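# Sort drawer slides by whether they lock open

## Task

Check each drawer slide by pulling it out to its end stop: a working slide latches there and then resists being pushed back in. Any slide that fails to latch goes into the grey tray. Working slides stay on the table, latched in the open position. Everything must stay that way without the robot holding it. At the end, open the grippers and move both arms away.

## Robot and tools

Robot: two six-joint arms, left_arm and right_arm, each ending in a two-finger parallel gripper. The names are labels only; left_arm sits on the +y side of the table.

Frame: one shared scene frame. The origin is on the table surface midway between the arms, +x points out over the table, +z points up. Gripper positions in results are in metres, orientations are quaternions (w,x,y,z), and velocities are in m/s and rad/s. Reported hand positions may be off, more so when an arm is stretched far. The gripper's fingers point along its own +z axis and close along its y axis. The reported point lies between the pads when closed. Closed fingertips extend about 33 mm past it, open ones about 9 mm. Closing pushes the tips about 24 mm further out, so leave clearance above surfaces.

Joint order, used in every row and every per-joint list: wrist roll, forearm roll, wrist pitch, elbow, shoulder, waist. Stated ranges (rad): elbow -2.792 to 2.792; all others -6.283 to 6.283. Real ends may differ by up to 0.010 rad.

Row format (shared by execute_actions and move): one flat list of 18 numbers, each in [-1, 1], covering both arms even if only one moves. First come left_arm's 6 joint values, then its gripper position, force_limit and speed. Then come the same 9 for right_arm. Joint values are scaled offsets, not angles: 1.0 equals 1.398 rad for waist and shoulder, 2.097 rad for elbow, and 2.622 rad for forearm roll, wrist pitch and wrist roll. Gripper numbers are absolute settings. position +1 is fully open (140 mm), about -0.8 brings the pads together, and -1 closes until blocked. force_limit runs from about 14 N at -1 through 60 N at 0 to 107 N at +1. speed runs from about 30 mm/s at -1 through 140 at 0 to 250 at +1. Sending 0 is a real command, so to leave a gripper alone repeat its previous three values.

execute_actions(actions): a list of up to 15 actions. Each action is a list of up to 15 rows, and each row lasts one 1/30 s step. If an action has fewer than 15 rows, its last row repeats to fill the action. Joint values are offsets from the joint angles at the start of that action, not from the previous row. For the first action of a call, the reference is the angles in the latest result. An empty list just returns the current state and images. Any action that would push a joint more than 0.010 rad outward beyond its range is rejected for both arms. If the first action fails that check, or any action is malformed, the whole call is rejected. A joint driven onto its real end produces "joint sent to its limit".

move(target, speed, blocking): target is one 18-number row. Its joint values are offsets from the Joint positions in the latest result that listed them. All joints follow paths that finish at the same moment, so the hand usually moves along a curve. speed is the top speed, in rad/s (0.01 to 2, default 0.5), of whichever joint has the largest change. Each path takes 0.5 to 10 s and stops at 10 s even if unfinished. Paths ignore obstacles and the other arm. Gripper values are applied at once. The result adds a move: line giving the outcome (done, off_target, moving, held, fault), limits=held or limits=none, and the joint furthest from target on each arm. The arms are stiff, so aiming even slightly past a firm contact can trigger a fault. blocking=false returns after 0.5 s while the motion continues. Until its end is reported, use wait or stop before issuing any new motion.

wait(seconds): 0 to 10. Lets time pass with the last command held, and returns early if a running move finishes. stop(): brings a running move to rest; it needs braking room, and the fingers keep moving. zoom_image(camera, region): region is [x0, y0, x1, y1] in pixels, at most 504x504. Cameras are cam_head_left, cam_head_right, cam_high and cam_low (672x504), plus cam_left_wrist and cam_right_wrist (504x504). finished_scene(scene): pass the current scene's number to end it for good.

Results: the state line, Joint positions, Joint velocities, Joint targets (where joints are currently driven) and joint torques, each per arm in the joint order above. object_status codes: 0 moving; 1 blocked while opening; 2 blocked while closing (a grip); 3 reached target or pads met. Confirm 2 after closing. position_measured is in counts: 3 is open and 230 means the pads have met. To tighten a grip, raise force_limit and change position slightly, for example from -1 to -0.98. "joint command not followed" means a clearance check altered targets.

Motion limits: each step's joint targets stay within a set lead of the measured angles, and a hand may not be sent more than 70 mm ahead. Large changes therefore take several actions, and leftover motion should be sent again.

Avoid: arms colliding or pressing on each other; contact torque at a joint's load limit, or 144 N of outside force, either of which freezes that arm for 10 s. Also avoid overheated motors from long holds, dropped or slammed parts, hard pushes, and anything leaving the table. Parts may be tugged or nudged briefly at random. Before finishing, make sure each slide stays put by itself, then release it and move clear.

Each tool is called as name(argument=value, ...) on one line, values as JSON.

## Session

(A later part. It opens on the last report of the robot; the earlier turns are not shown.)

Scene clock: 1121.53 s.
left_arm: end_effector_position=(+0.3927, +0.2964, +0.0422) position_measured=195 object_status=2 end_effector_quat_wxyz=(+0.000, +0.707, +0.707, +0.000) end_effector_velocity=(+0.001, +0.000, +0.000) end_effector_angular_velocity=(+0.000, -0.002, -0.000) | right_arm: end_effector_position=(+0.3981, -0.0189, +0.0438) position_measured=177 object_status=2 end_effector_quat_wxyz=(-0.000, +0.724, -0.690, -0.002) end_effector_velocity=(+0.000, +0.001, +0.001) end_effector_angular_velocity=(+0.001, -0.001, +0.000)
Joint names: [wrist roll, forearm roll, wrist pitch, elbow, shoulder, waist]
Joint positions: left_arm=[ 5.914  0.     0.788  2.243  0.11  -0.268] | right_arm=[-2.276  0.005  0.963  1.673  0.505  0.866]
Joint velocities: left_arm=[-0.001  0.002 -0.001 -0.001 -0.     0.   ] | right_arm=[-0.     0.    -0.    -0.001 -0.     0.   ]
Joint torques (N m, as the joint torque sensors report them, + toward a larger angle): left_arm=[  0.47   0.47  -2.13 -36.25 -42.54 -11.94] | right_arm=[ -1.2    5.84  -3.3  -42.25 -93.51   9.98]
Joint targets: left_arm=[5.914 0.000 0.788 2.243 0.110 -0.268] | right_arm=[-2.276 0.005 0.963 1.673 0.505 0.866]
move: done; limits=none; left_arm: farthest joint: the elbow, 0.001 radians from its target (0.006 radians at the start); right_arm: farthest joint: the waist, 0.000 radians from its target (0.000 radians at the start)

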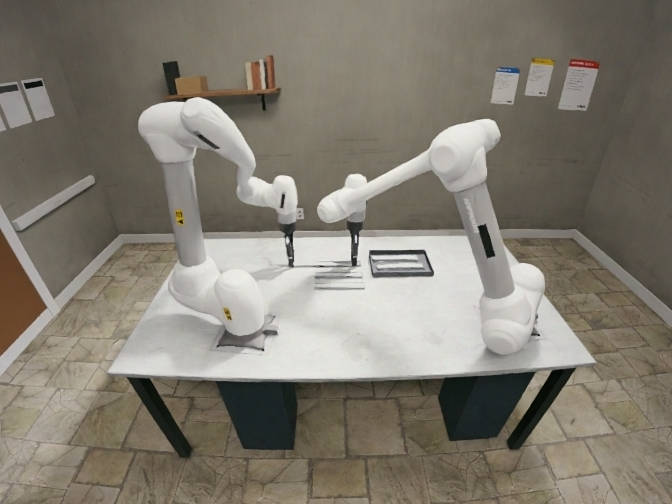

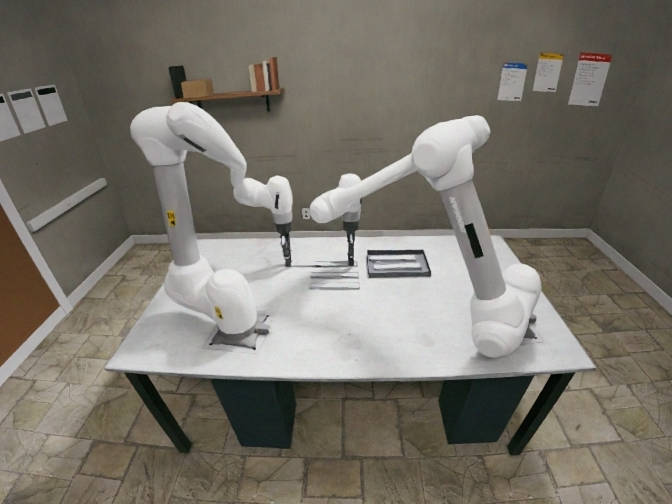

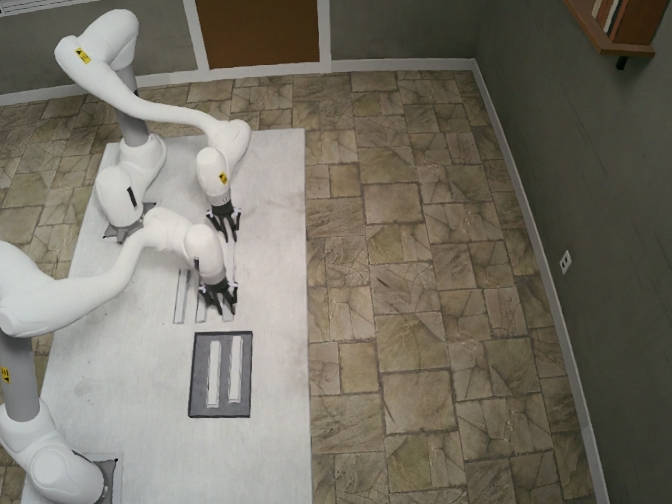

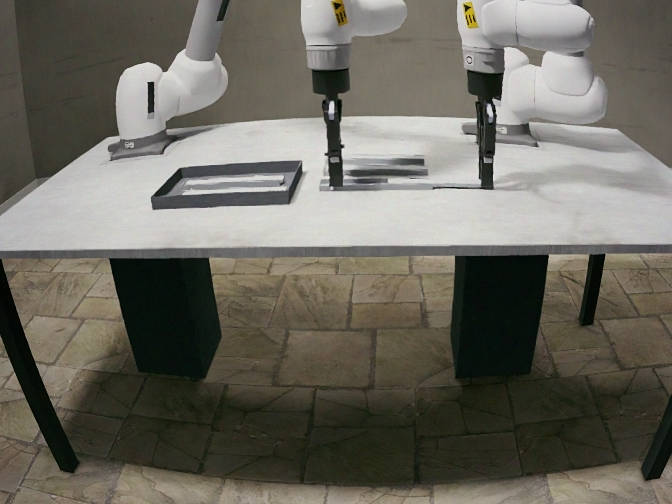

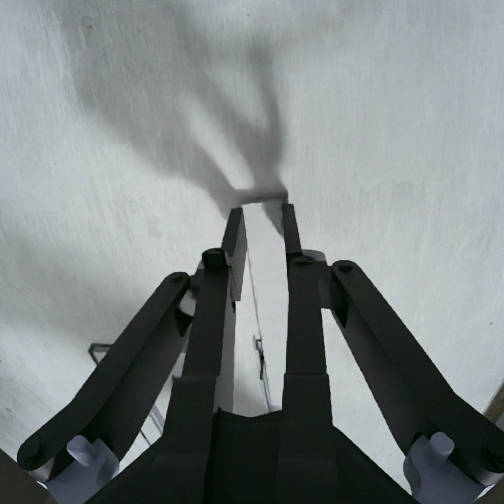

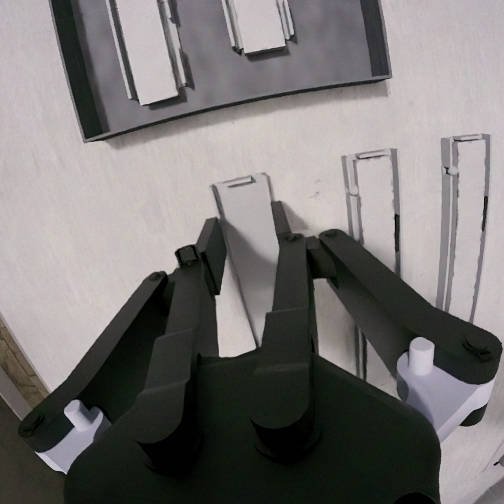

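Some load; 3 mm more.

move(target=[-0.0024,0,0.0002,-0.0009,0.0011,-0.0043,-1,-0.3,-0.8,0,0,0,0,0,0,-1,0.3,-0.5], speed=0.02)

Scene clock: 1128.97 s.
left_arm: end_effector_position=(+0.3928, +0.2934, +0.0422) position_measured=195 object_status=2 end_effector_quat_wxyz=(-0.000, +0.707, +0.708, +0.000) end_effector_velocity=(-0.001, +0.000, +0.000) end_effector_angular_velocity=(+0.001, +0.001, -0.001) | right_arm: end_effector_position=(+0.3982, -0.0190, +0.0438) position_measured=177 object_status=2 end_effector_quat_wxyz=(+0.000, +0.724, -0.690, -0.002) end_effector_velocity=(-0.000, -0.000, -0.000) end_effector_angular_velocity=(-0.000, +0.000, -0.001)
Joint names: [wrist roll, forearm roll, wrist pitch, elbow, shoulder, waist]
Joint positions: left_arm=[ 5.908  0.     0.789  2.241  0.111 -0.274] | right_arm=[-2.276  0.005  0.963  1.673  0.505  0.866]
Joint velocities: left_arm=[-0.001  0.001  0.002 -0.    -0.    -0.001] | right_arm=[ 0.001  0.     0.     0.     0.    -0.   ]
Joint torques (N m, as the joint torque sensors report them, + toward a larger angle): left_arm=[  0.49 -10.5   -8.67 -47.61 -43.47 -34.05] | right_arm=[ -1.14  13.96 -15.34 -65.29 -96.07  30.76]
Joint targets: left_arm=[5.908 0.000 0.789 2.241 0.111 -0.274] | right_arm=[-2.276 0.005 0.963 1.673 0.505 0.866]
move: done; limits=none; left_arm: farthest joint: the waist, 0.000 radians from its target (0.006 radians at the start); right_arm: farthest joint: the waist, 0.000 radians from its target (0.000 radians at the start)

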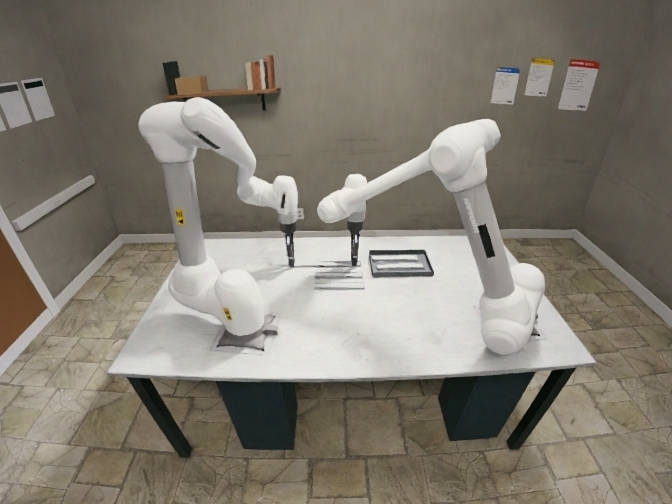

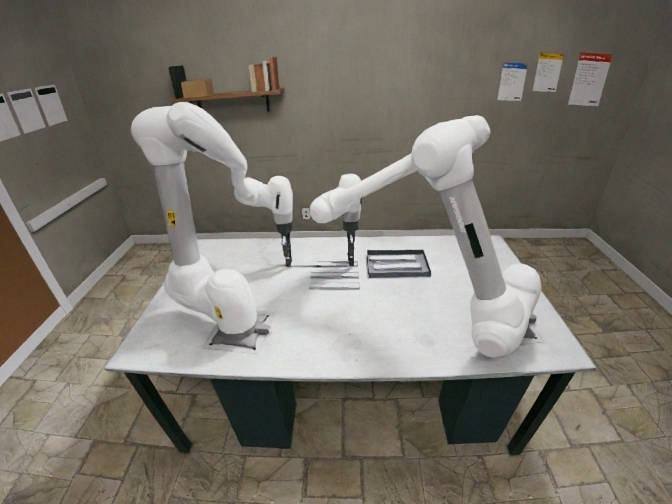

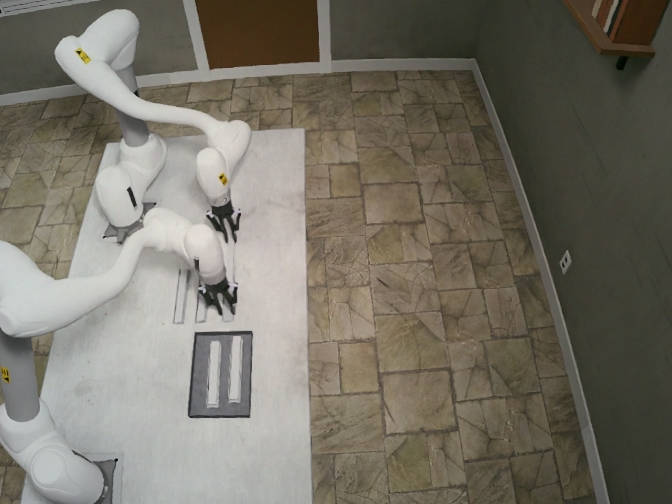

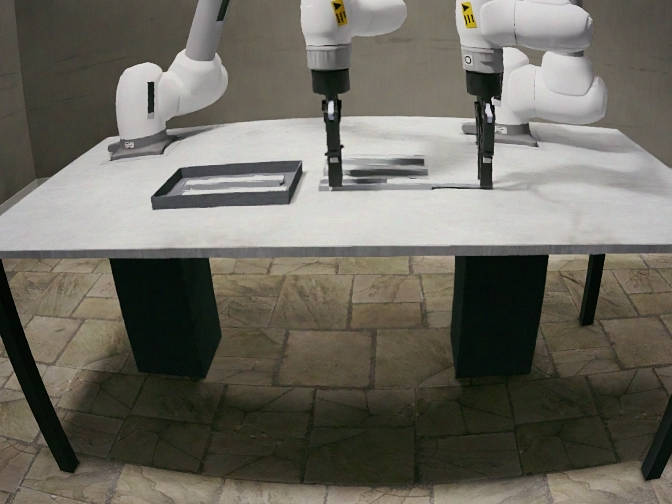

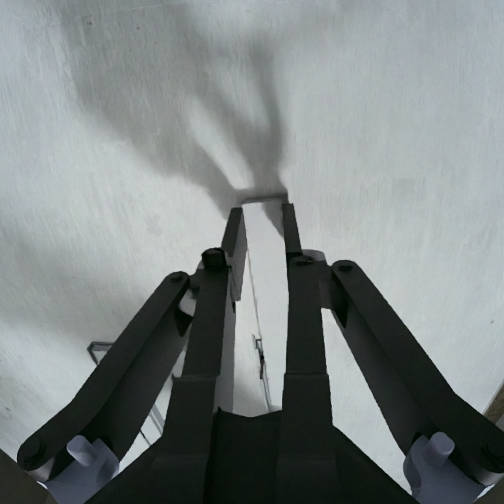

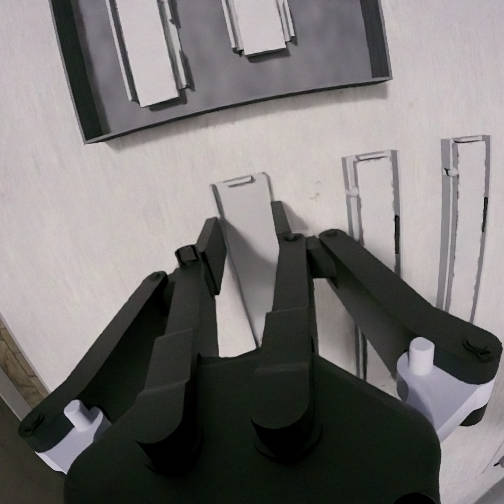

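move(target=[0.0032,0,-0.0002,0.0012,-0.0015,0.0057,-0.1,-0.3,-0.3,0,0,0,0,0,0,0.1,0.3,-0.3], speed=0.03)

move(target=[0,0,0.036,-0.016,-0.036,0,-0.1,-0.3,-0.3,0,0,0.031,-0.016,-0.027,0,0.1,0.3,-0.3], speed=0.2)

Scene clock: 1140.80 s.
left_arm: end_effector_position=(+0.3926, +0.2975, +0.0422) position_measured=141 object_status=3 end_effector_quat_wxyz=(-0.000, +0.707, +0.707, +0.000) end_effector_velocity=(+0.002, -0.001, +0.001) end_effector_angular_velocity=(-0.002, -0.004, +0.001) | right_arm: end_effector_position=(+0.3981, -0.0190, +0.0438) position_measured=117 object_status=3 end_effector_quat_wxyz=(+0.000, +0.724, -0.690, -0.002) end_effector_velocity=(-0.000, +0.000, +0.000) end_effector_angular_velocity=(-0.000, -0.000, +0.001)
Joint names: [wrist roll, forearm roll, wrist pitch, elbow, shoulder, waist]
Joint positions: left_arm=[ 5.916  0.     0.788  2.244  0.109 -0.266] | right_arm=[-2.276  0.005  0.963  1.673  0.505  0.866]
Joint velocities: left_arm=[ 0.    -0.001 -0.003 -0.001 -0.     0.   ] | right_arm=[ 0.    -0.     0.     0.    -0.001  0.001]
Joint torques (N m, as the joint torque sensors report them, + toward a larger angle): left_arm=[ -0.05   2.98   0.06 -30.19 -40.17  -6.55] | right_arm=[ -0.13   3.68  -0.32 -35.52 -91.65   2.01]
Joint targets: left_arm=[5.916 0.000 0.788 2.244 0.109 -0.266] | right_arm=[-2.276 0.005 0.963 1.673 0.505 0.866]
move: done; limits=none; left_arm: farthest joint: the wrist roll, 0.001 radians from its target (0.009 radians at the start); right_arm: farthest joint: the waist, 0.000 radians from its target (0.000 radians at the start)

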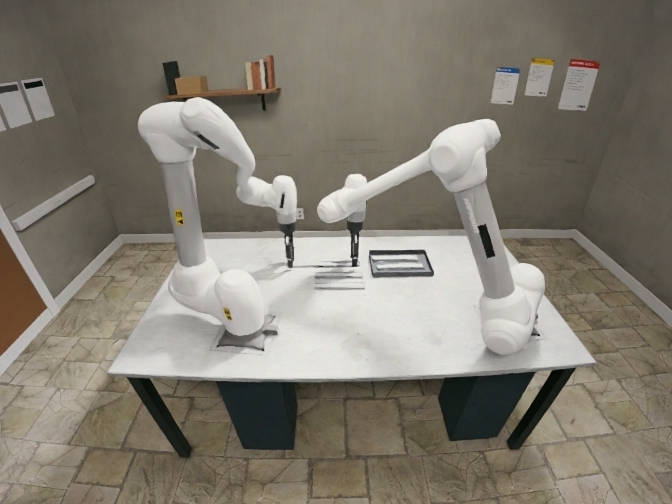

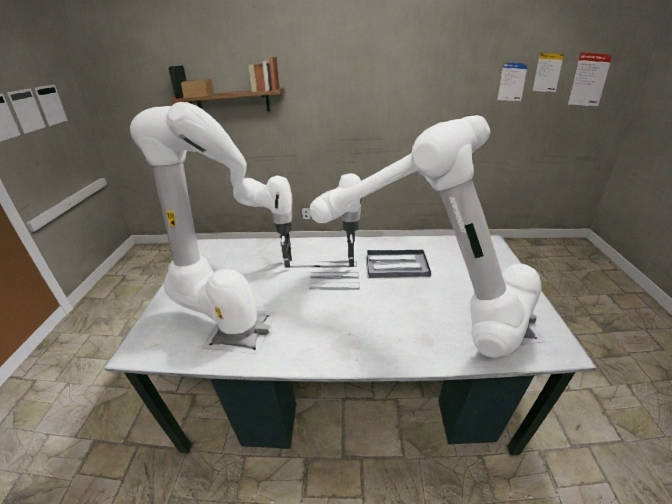

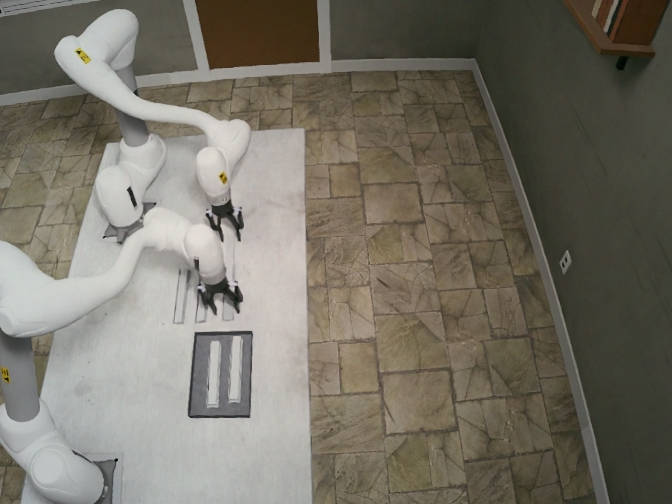

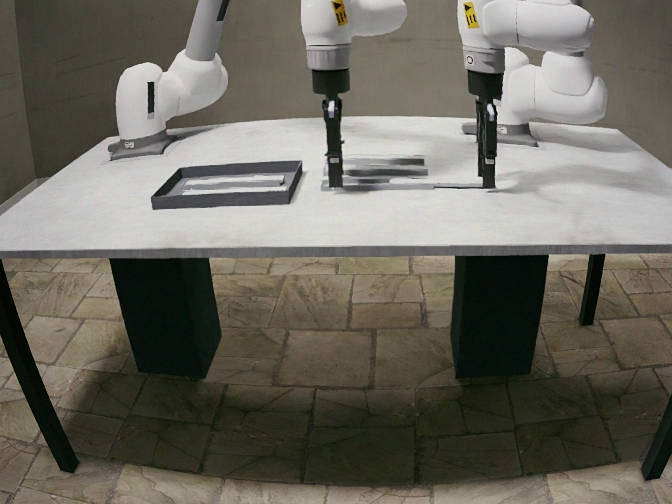

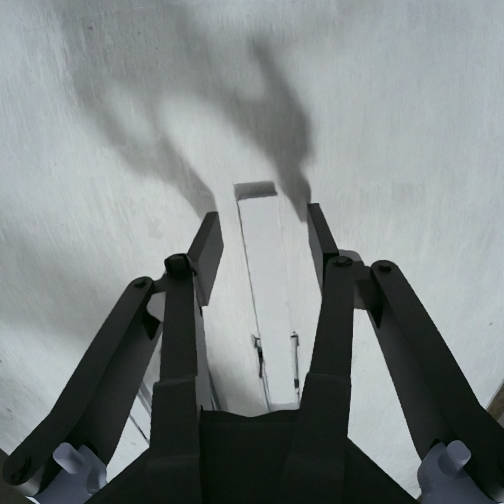

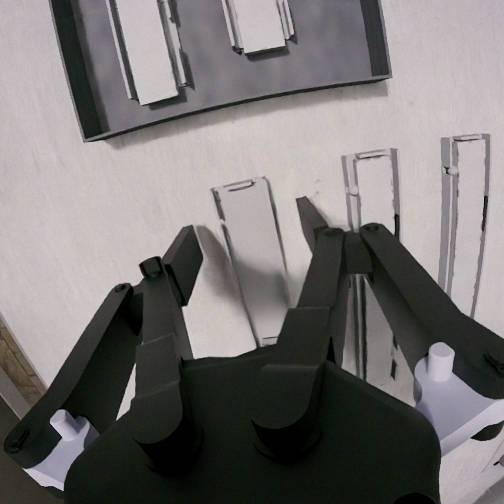

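Scene clock: 1141.63 s.
left_arm: end_effector_position=(+0.3898, +0.2985, +0.0794) position_measured=141 object_status=3 end_effector_quat_wxyz=(-0.005, +0.707, +0.707, -0.002) end_effector_velocity=(+0.000, -0.000, +0.000) end_effector_angular_velocity=(-0.001, -0.002, +0.000) | right_arm: end_effector_position=(+0.3966, -0.0209, +0.0883) position_measured=117 object_status=3 end_effector_quat_wxyz=(+0.005, +0.724, -0.690, -0.001) end_effector_velocity=(-0.000, -0.000, +0.000) end_effector_angular_velocity=(+0.000, -0.000, -0.000)
Joint names: [wrist roll, forearm roll, wrist pitch, elbow, shoulder, waist]
Joint positions: left_arm=[ 5.916  0.     0.883  2.21   0.059 -0.266] | right_arm=[-2.276  0.005  1.045  1.64   0.467  0.866]
Joint velocities: left_arm=[ 0.    -0.    -0.001 -0.    -0.001  0.   ] | right_arm=[ 0.    -0.     0.     0.    -0.001 -0.   ]
Joint torques (N m, as the joint torque sensors report them, + toward a larger angle): left_arm=[ -0.12   3.37   0.13 -32.19 -38.34  -5.87] | right_arm=[ -0.26   3.66  -0.36 -36.83 -88.97   2.45]
Joint targets: left_arm=[5.916 0.000 0.883 2.210 0.059 -0.266] | right_arm=[-2.276 0.005 1.045 1.640 0.467 0.866]
move: done; limits=none; left_arm: farthest joint: the waist, 0.000 radians from its target (0.000 radians at the start); right_arm: farthest joint: the waist, 0.000 radians from its target (0.000 radians at the start)

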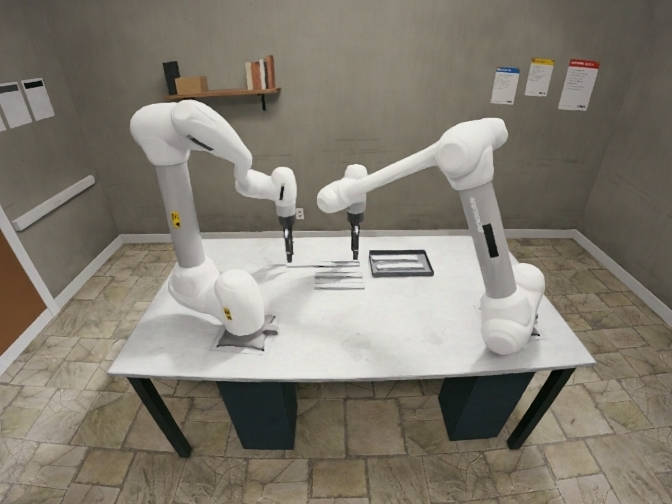

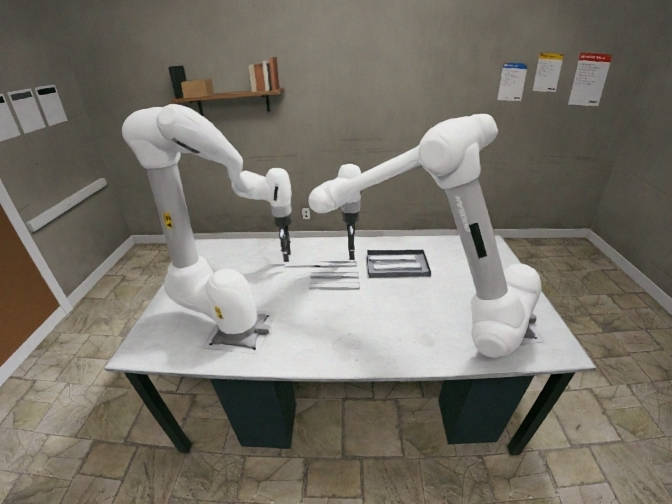

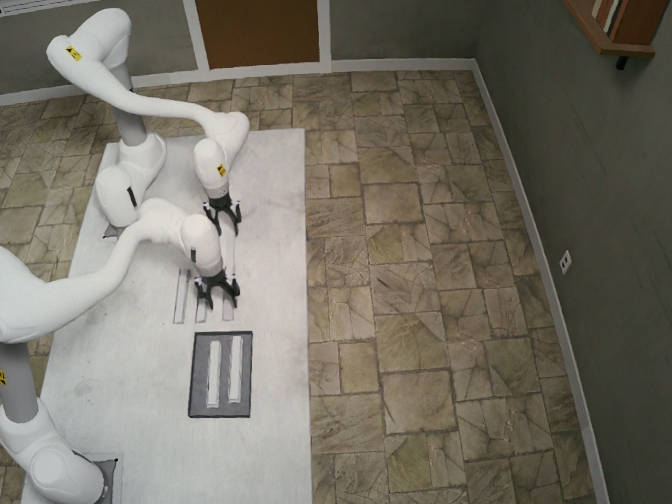

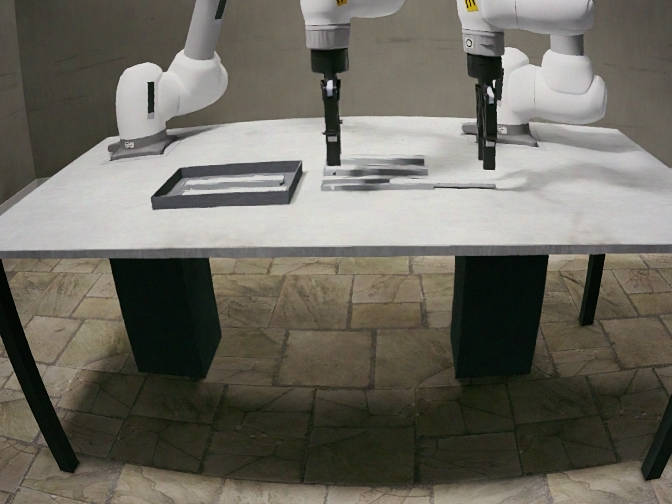

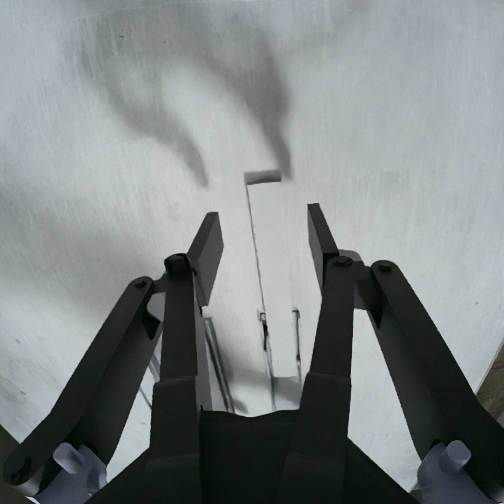

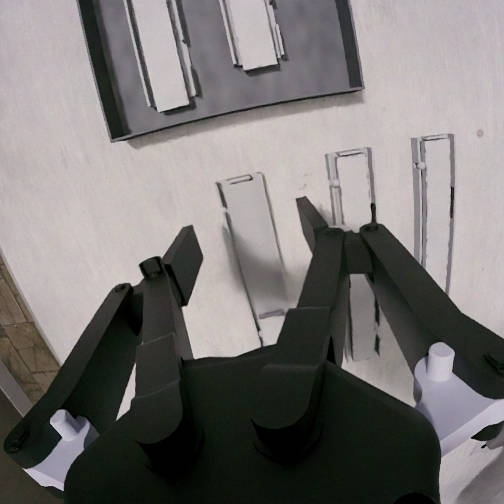

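move(target=[0,0,0,0,0,0,-1,0,0,0.0313,0,-0.0172,0.0518,-0.0529,0.0581,0.1,0.3,-0.3], speed=0.3)

Scene clock: 1158.33 s.
left_arm: end_effector_position=(+0.3898, +0.2985, +0.0794) position_measured=233 object_status=3 end_effector_quat_wxyz=(-0.005, +0.707, +0.707, -0.002) end_effector_velocity=(-0.002, +0.000, -0.000) end_effector_angular_velocity=(+0.000, +0.002, +0.000) | right_arm: end_effector_position=(+0.3185, -0.0286, +0.0909) position_measured=117 object_status=3 end_effector_quat_wxyz=(-0.000, +0.724, -0.690, -0.002) end_effector_velocity=(-0.000, +0.000, +0.001) end_effector_angular_velocity=(+0.001, -0.001, +0.000)
Joint names: [wrist roll, forearm roll, wrist pitch, elbow, shoulder, waist]
Joint positions: left_arm=[ 5.916  0.     0.883  2.21   0.059 -0.266] | right_arm=[-2.194  0.004  1.     1.748  0.393  0.947]
Joint velocities: left_arm=[ 0.    -0.001  0.001  0.002 -0.001 -0.   ] | right_arm=[ 0.    -0.001 -0.    -0.    -0.001  0.001]
Joint torques (N m, as the joint torque sensors report them, + toward a larger angle): left_arm=[ -0.17   3.35   0.14 -32.46 -37.89  -5.93] | right_arm=[  0.01   3.68  -0.4  -36.12 -80.29   2.95]
Joint targets: left_arm=[5.916 0.000 0.883 2.210 0.059 -0.266] | right_arm=[-2.194 0.005 1.000 1.748 0.393 0.947]
move: done; limits=none; left_arm: farthest joint: the waist, 0.000 radians from its target (0.000 radians at the start); right_arm: farthest joint: the forearm roll, 0.001 radians from its target (0.000 radians at the start)

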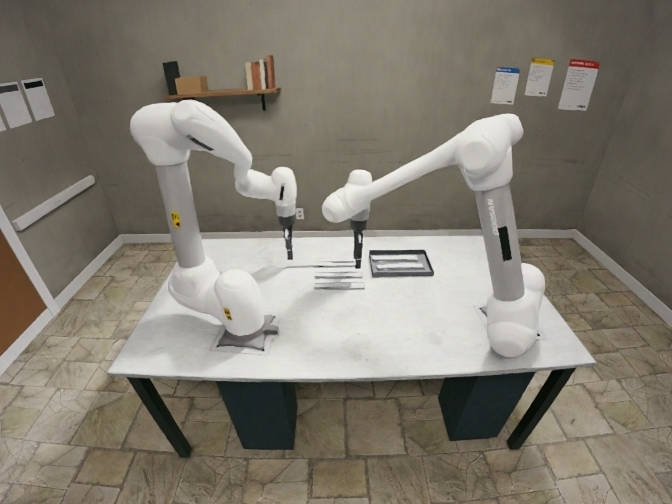

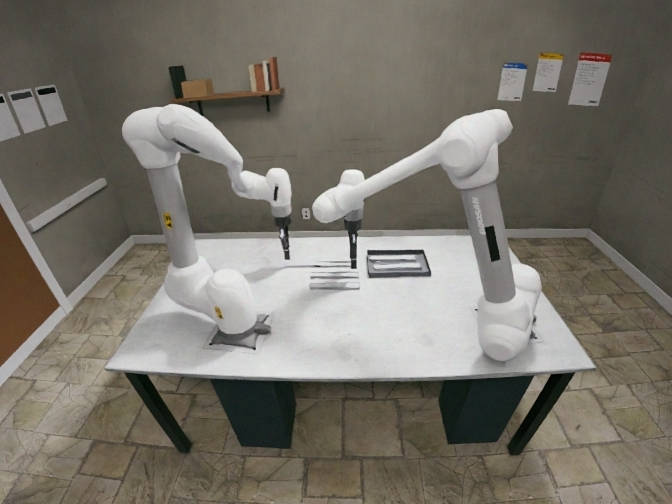

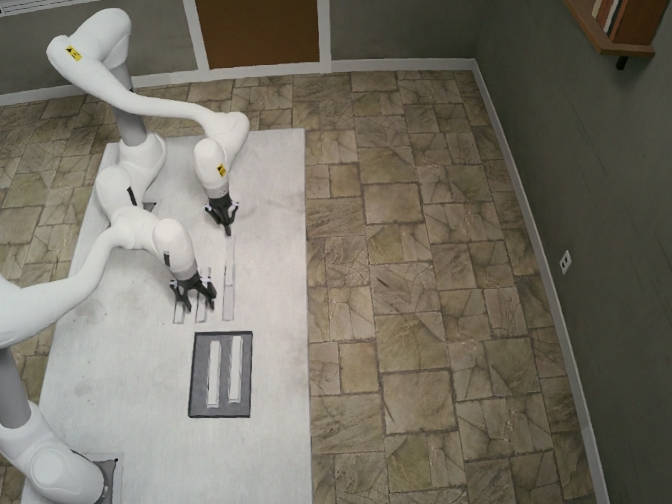

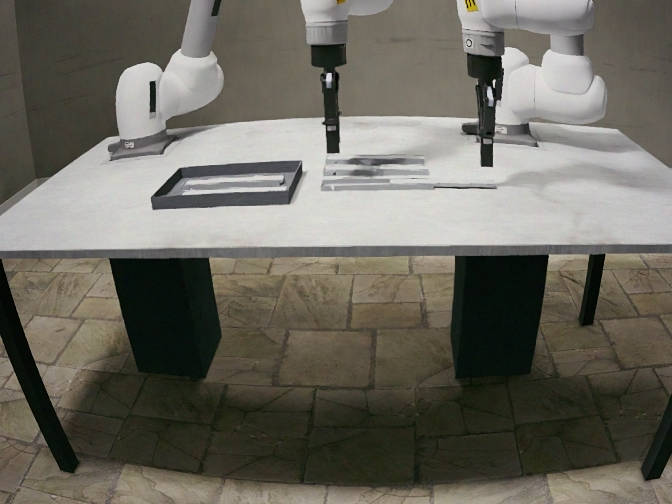

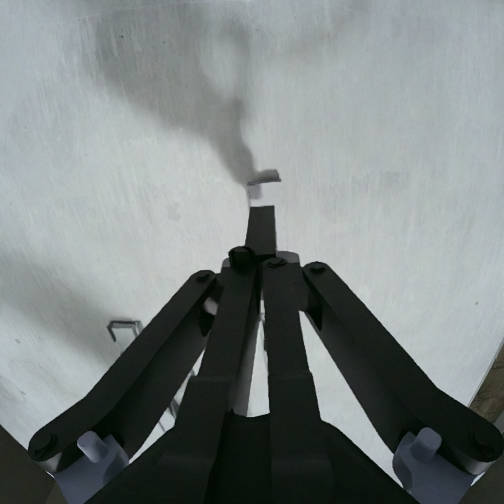

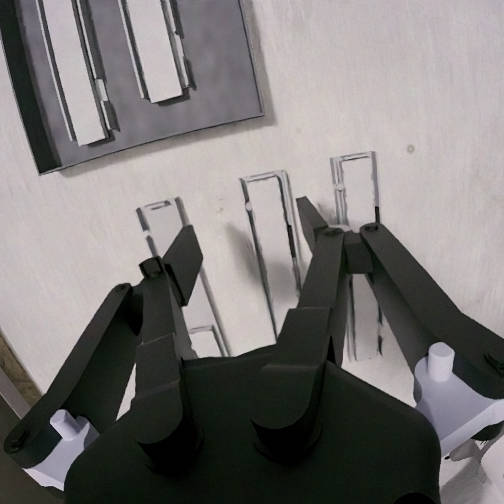

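move(target=[0,0,0,0,0,0,-1,0,0,0.0068,0,-0.0023,0.0081,-0.0079,0.0127,0.1,0.3,-0.3], speed=0.15)

Scene clock: 1175.17 s.
left_arm: end_effector_position=(+0.3898, +0.2985, +0.0794) position_measured=233 object_status=3 end_effector_quat_wxyz=(-0.005, +0.707, +0.707, -0.002) end_effector_velocity=(+0.000, -0.000, +0.000) end_effector_angular_velocity=(-0.000, +0.001, +0.000) | right_arm: end_effector_position=(+0.3033, -0.0293, +0.0907) position_measured=117 object_status=3 end_effector_quat_wxyz=(-0.000, +0.724, -0.690, -0.002) end_effector_velocity=(-0.000, -0.001, -0.001) end_effector_angular_velocity=(-0.002, +0.000, +0.000)
Joint names: [wrist roll, forearm roll, wrist pitch, elbow, shoulder, waist]
Joint positions: left_arm=[ 5.916  0.     0.883  2.21   0.059 -0.266] | right_arm=[-2.176  0.005  0.994  1.765  0.382  0.965]
Joint velocities: left_arm=[-0.    -0.001  0.001 -0.001  0.    -0.   ] | right_arm=[-0.    -0.001  0.     0.002 -0.001 -0.   ]
Joint torques (N m, as the joint torque sensors report them, + toward a larger angle): left_arm=[ -0.09   3.47   0.24 -32.2  -37.22  -5.78] | right_arm=[ -0.13   3.74  -0.2  -35.55 -78.93   2.8 ]
Joint targets: left_arm=[5.916 0.000 0.883 2.210 0.059 -0.266] | right_arm=[-2.176 0.004 0.994 1.765 0.382 0.965]
move: done; limits=none; left_arm: farthest joint: the waist, 0.000 radians from its target (0.000 radians at the start); right_arm: farthest joint: the forearm roll, 0.001 radians from its target (0.001 radians at the start)

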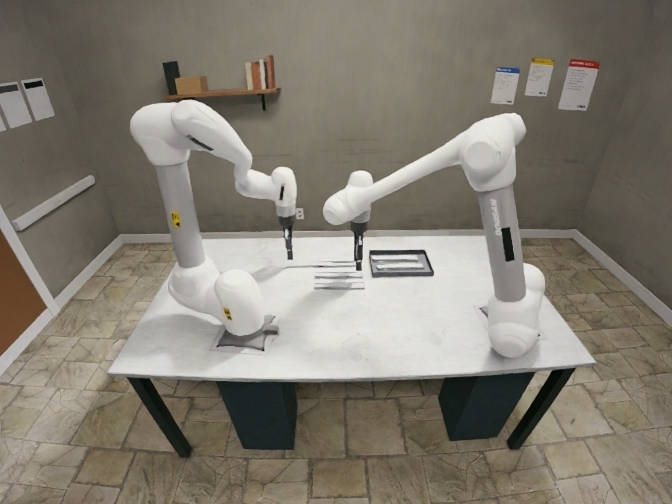

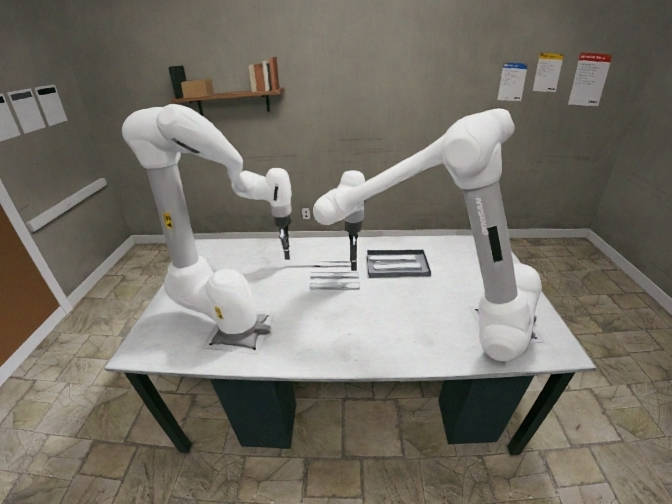

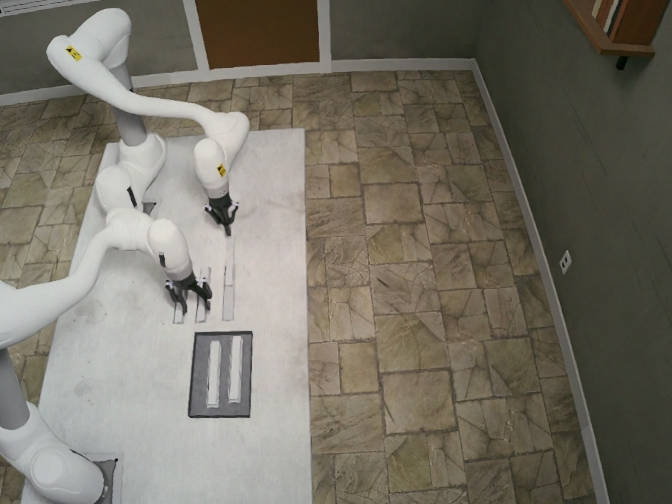

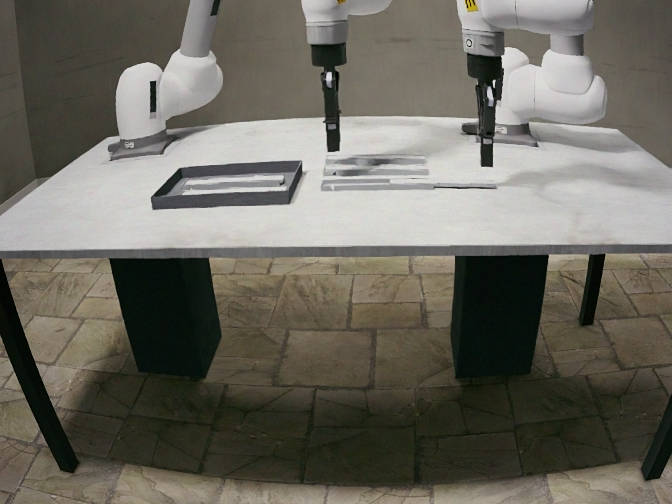

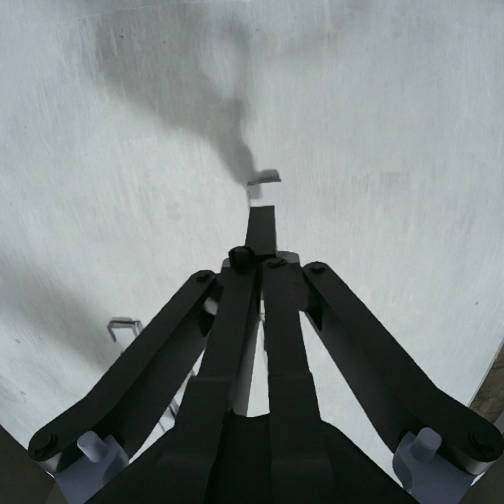

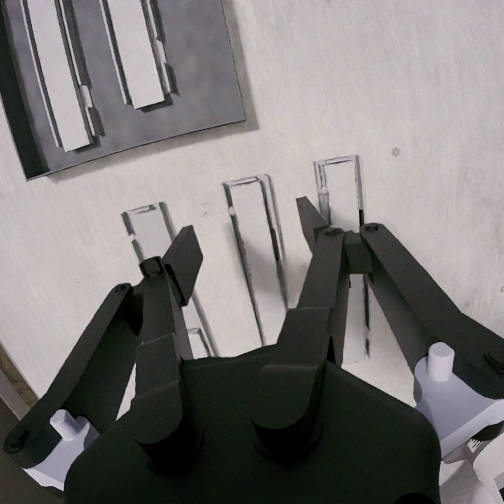

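move(target=[0,0,0,0,0,0,-1,0,0,0,0,-0.0307,0.0167,0.033,0,0.1,0.3,-0.3], speed=0.04)

Scene clock: 1190.20 s.
left_arm: end_effector_position=(+0.3898, +0.2985, +0.0794) position_measured=233 object_status=3 end_effector_quat_wxyz=(-0.005, +0.707, +0.707, -0.002) end_effector_velocity=(-0.001, +0.001, -0.000) end_effector_angular_velocity=(+0.000, +0.002, +0.001) | right_arm: end_effector_position=(+0.3032, -0.0295, +0.0424) position_measured=117 object_status=3 end_effector_quat_wxyz=(+0.000, +0.724, -0.690, -0.002) end_effector_velocity=(-0.000, -0.001, -0.001) end_effector_angular_velocity=(-0.001, +0.001, -0.001)
Joint names: [wrist roll, forearm roll, wrist pitch, elbow, shoulder, waist]
Joint positions: left_arm=[ 5.916  0.     0.883  2.21   0.059 -0.266] | right_arm=[-2.176  0.005  0.913  1.8    0.428  0.965]
Joint velocities: left_arm=[ 0.001 -0.001  0.001  0.001 -0.     0.001] | right_arm=[ 0.001  0.    -0.     0.001  0.001 -0.   ]
Joint torques (N m, as the joint torque sensors report them, + toward a larger angle): left_arm=[ -0.04   3.21   0.05 -32.91 -37.48  -6.07] | right_arm=[ -0.03   3.51  -0.36 -33.73 -81.66   4.02]
Joint targets: left_arm=[5.916 0.000 0.883 2.210 0.059 -0.266] | right_arm=[-2.176 0.005 0.913 1.800 0.428 0.965]
move: done; limits=none; left_arm: farthest joint: the waist, 0.000 radians from its target (0.000 radians at the start); right_arm: farthest joint: the waist, 0.000 radians from its target (0.000 radians at the start)

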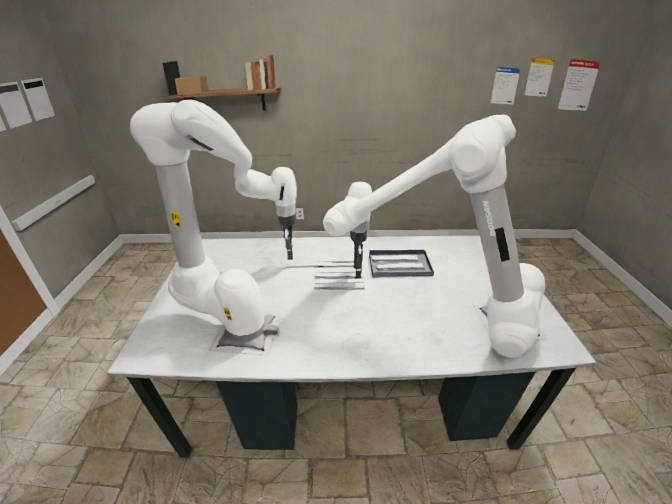

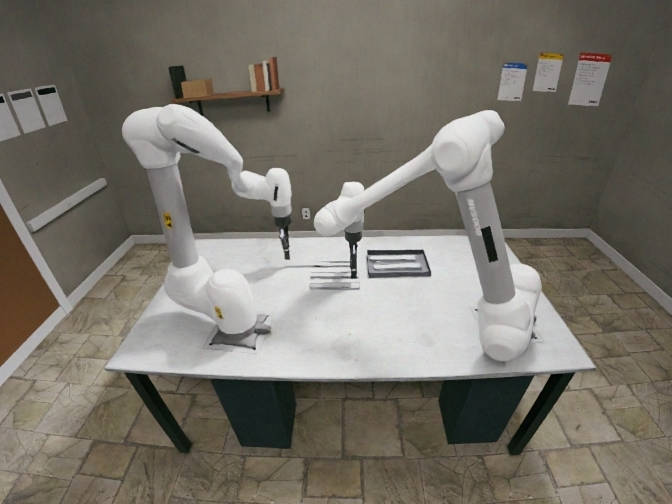

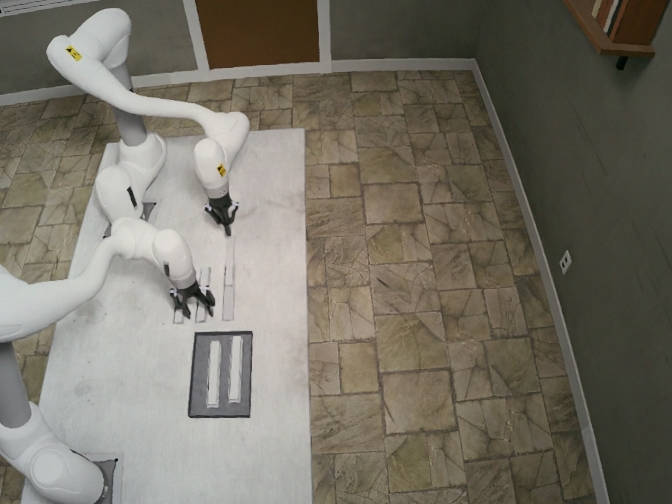

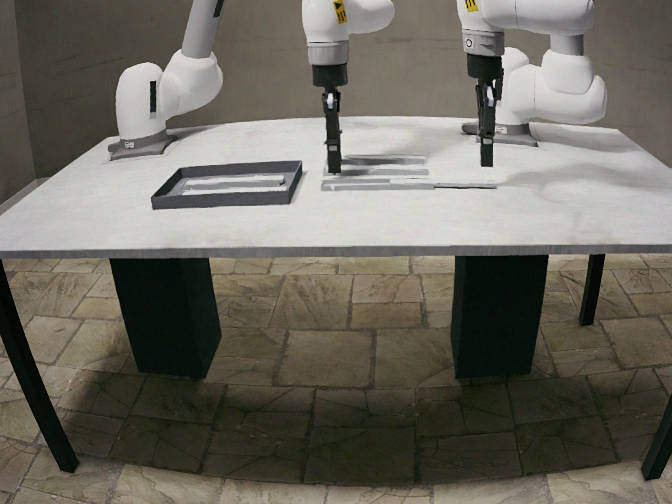

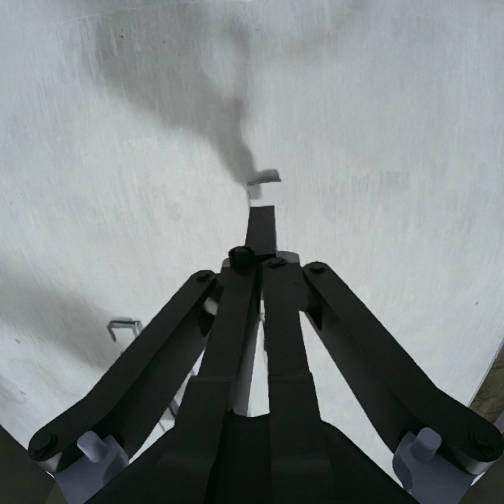

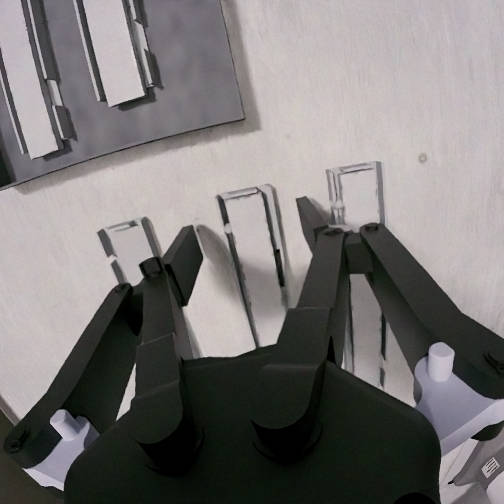

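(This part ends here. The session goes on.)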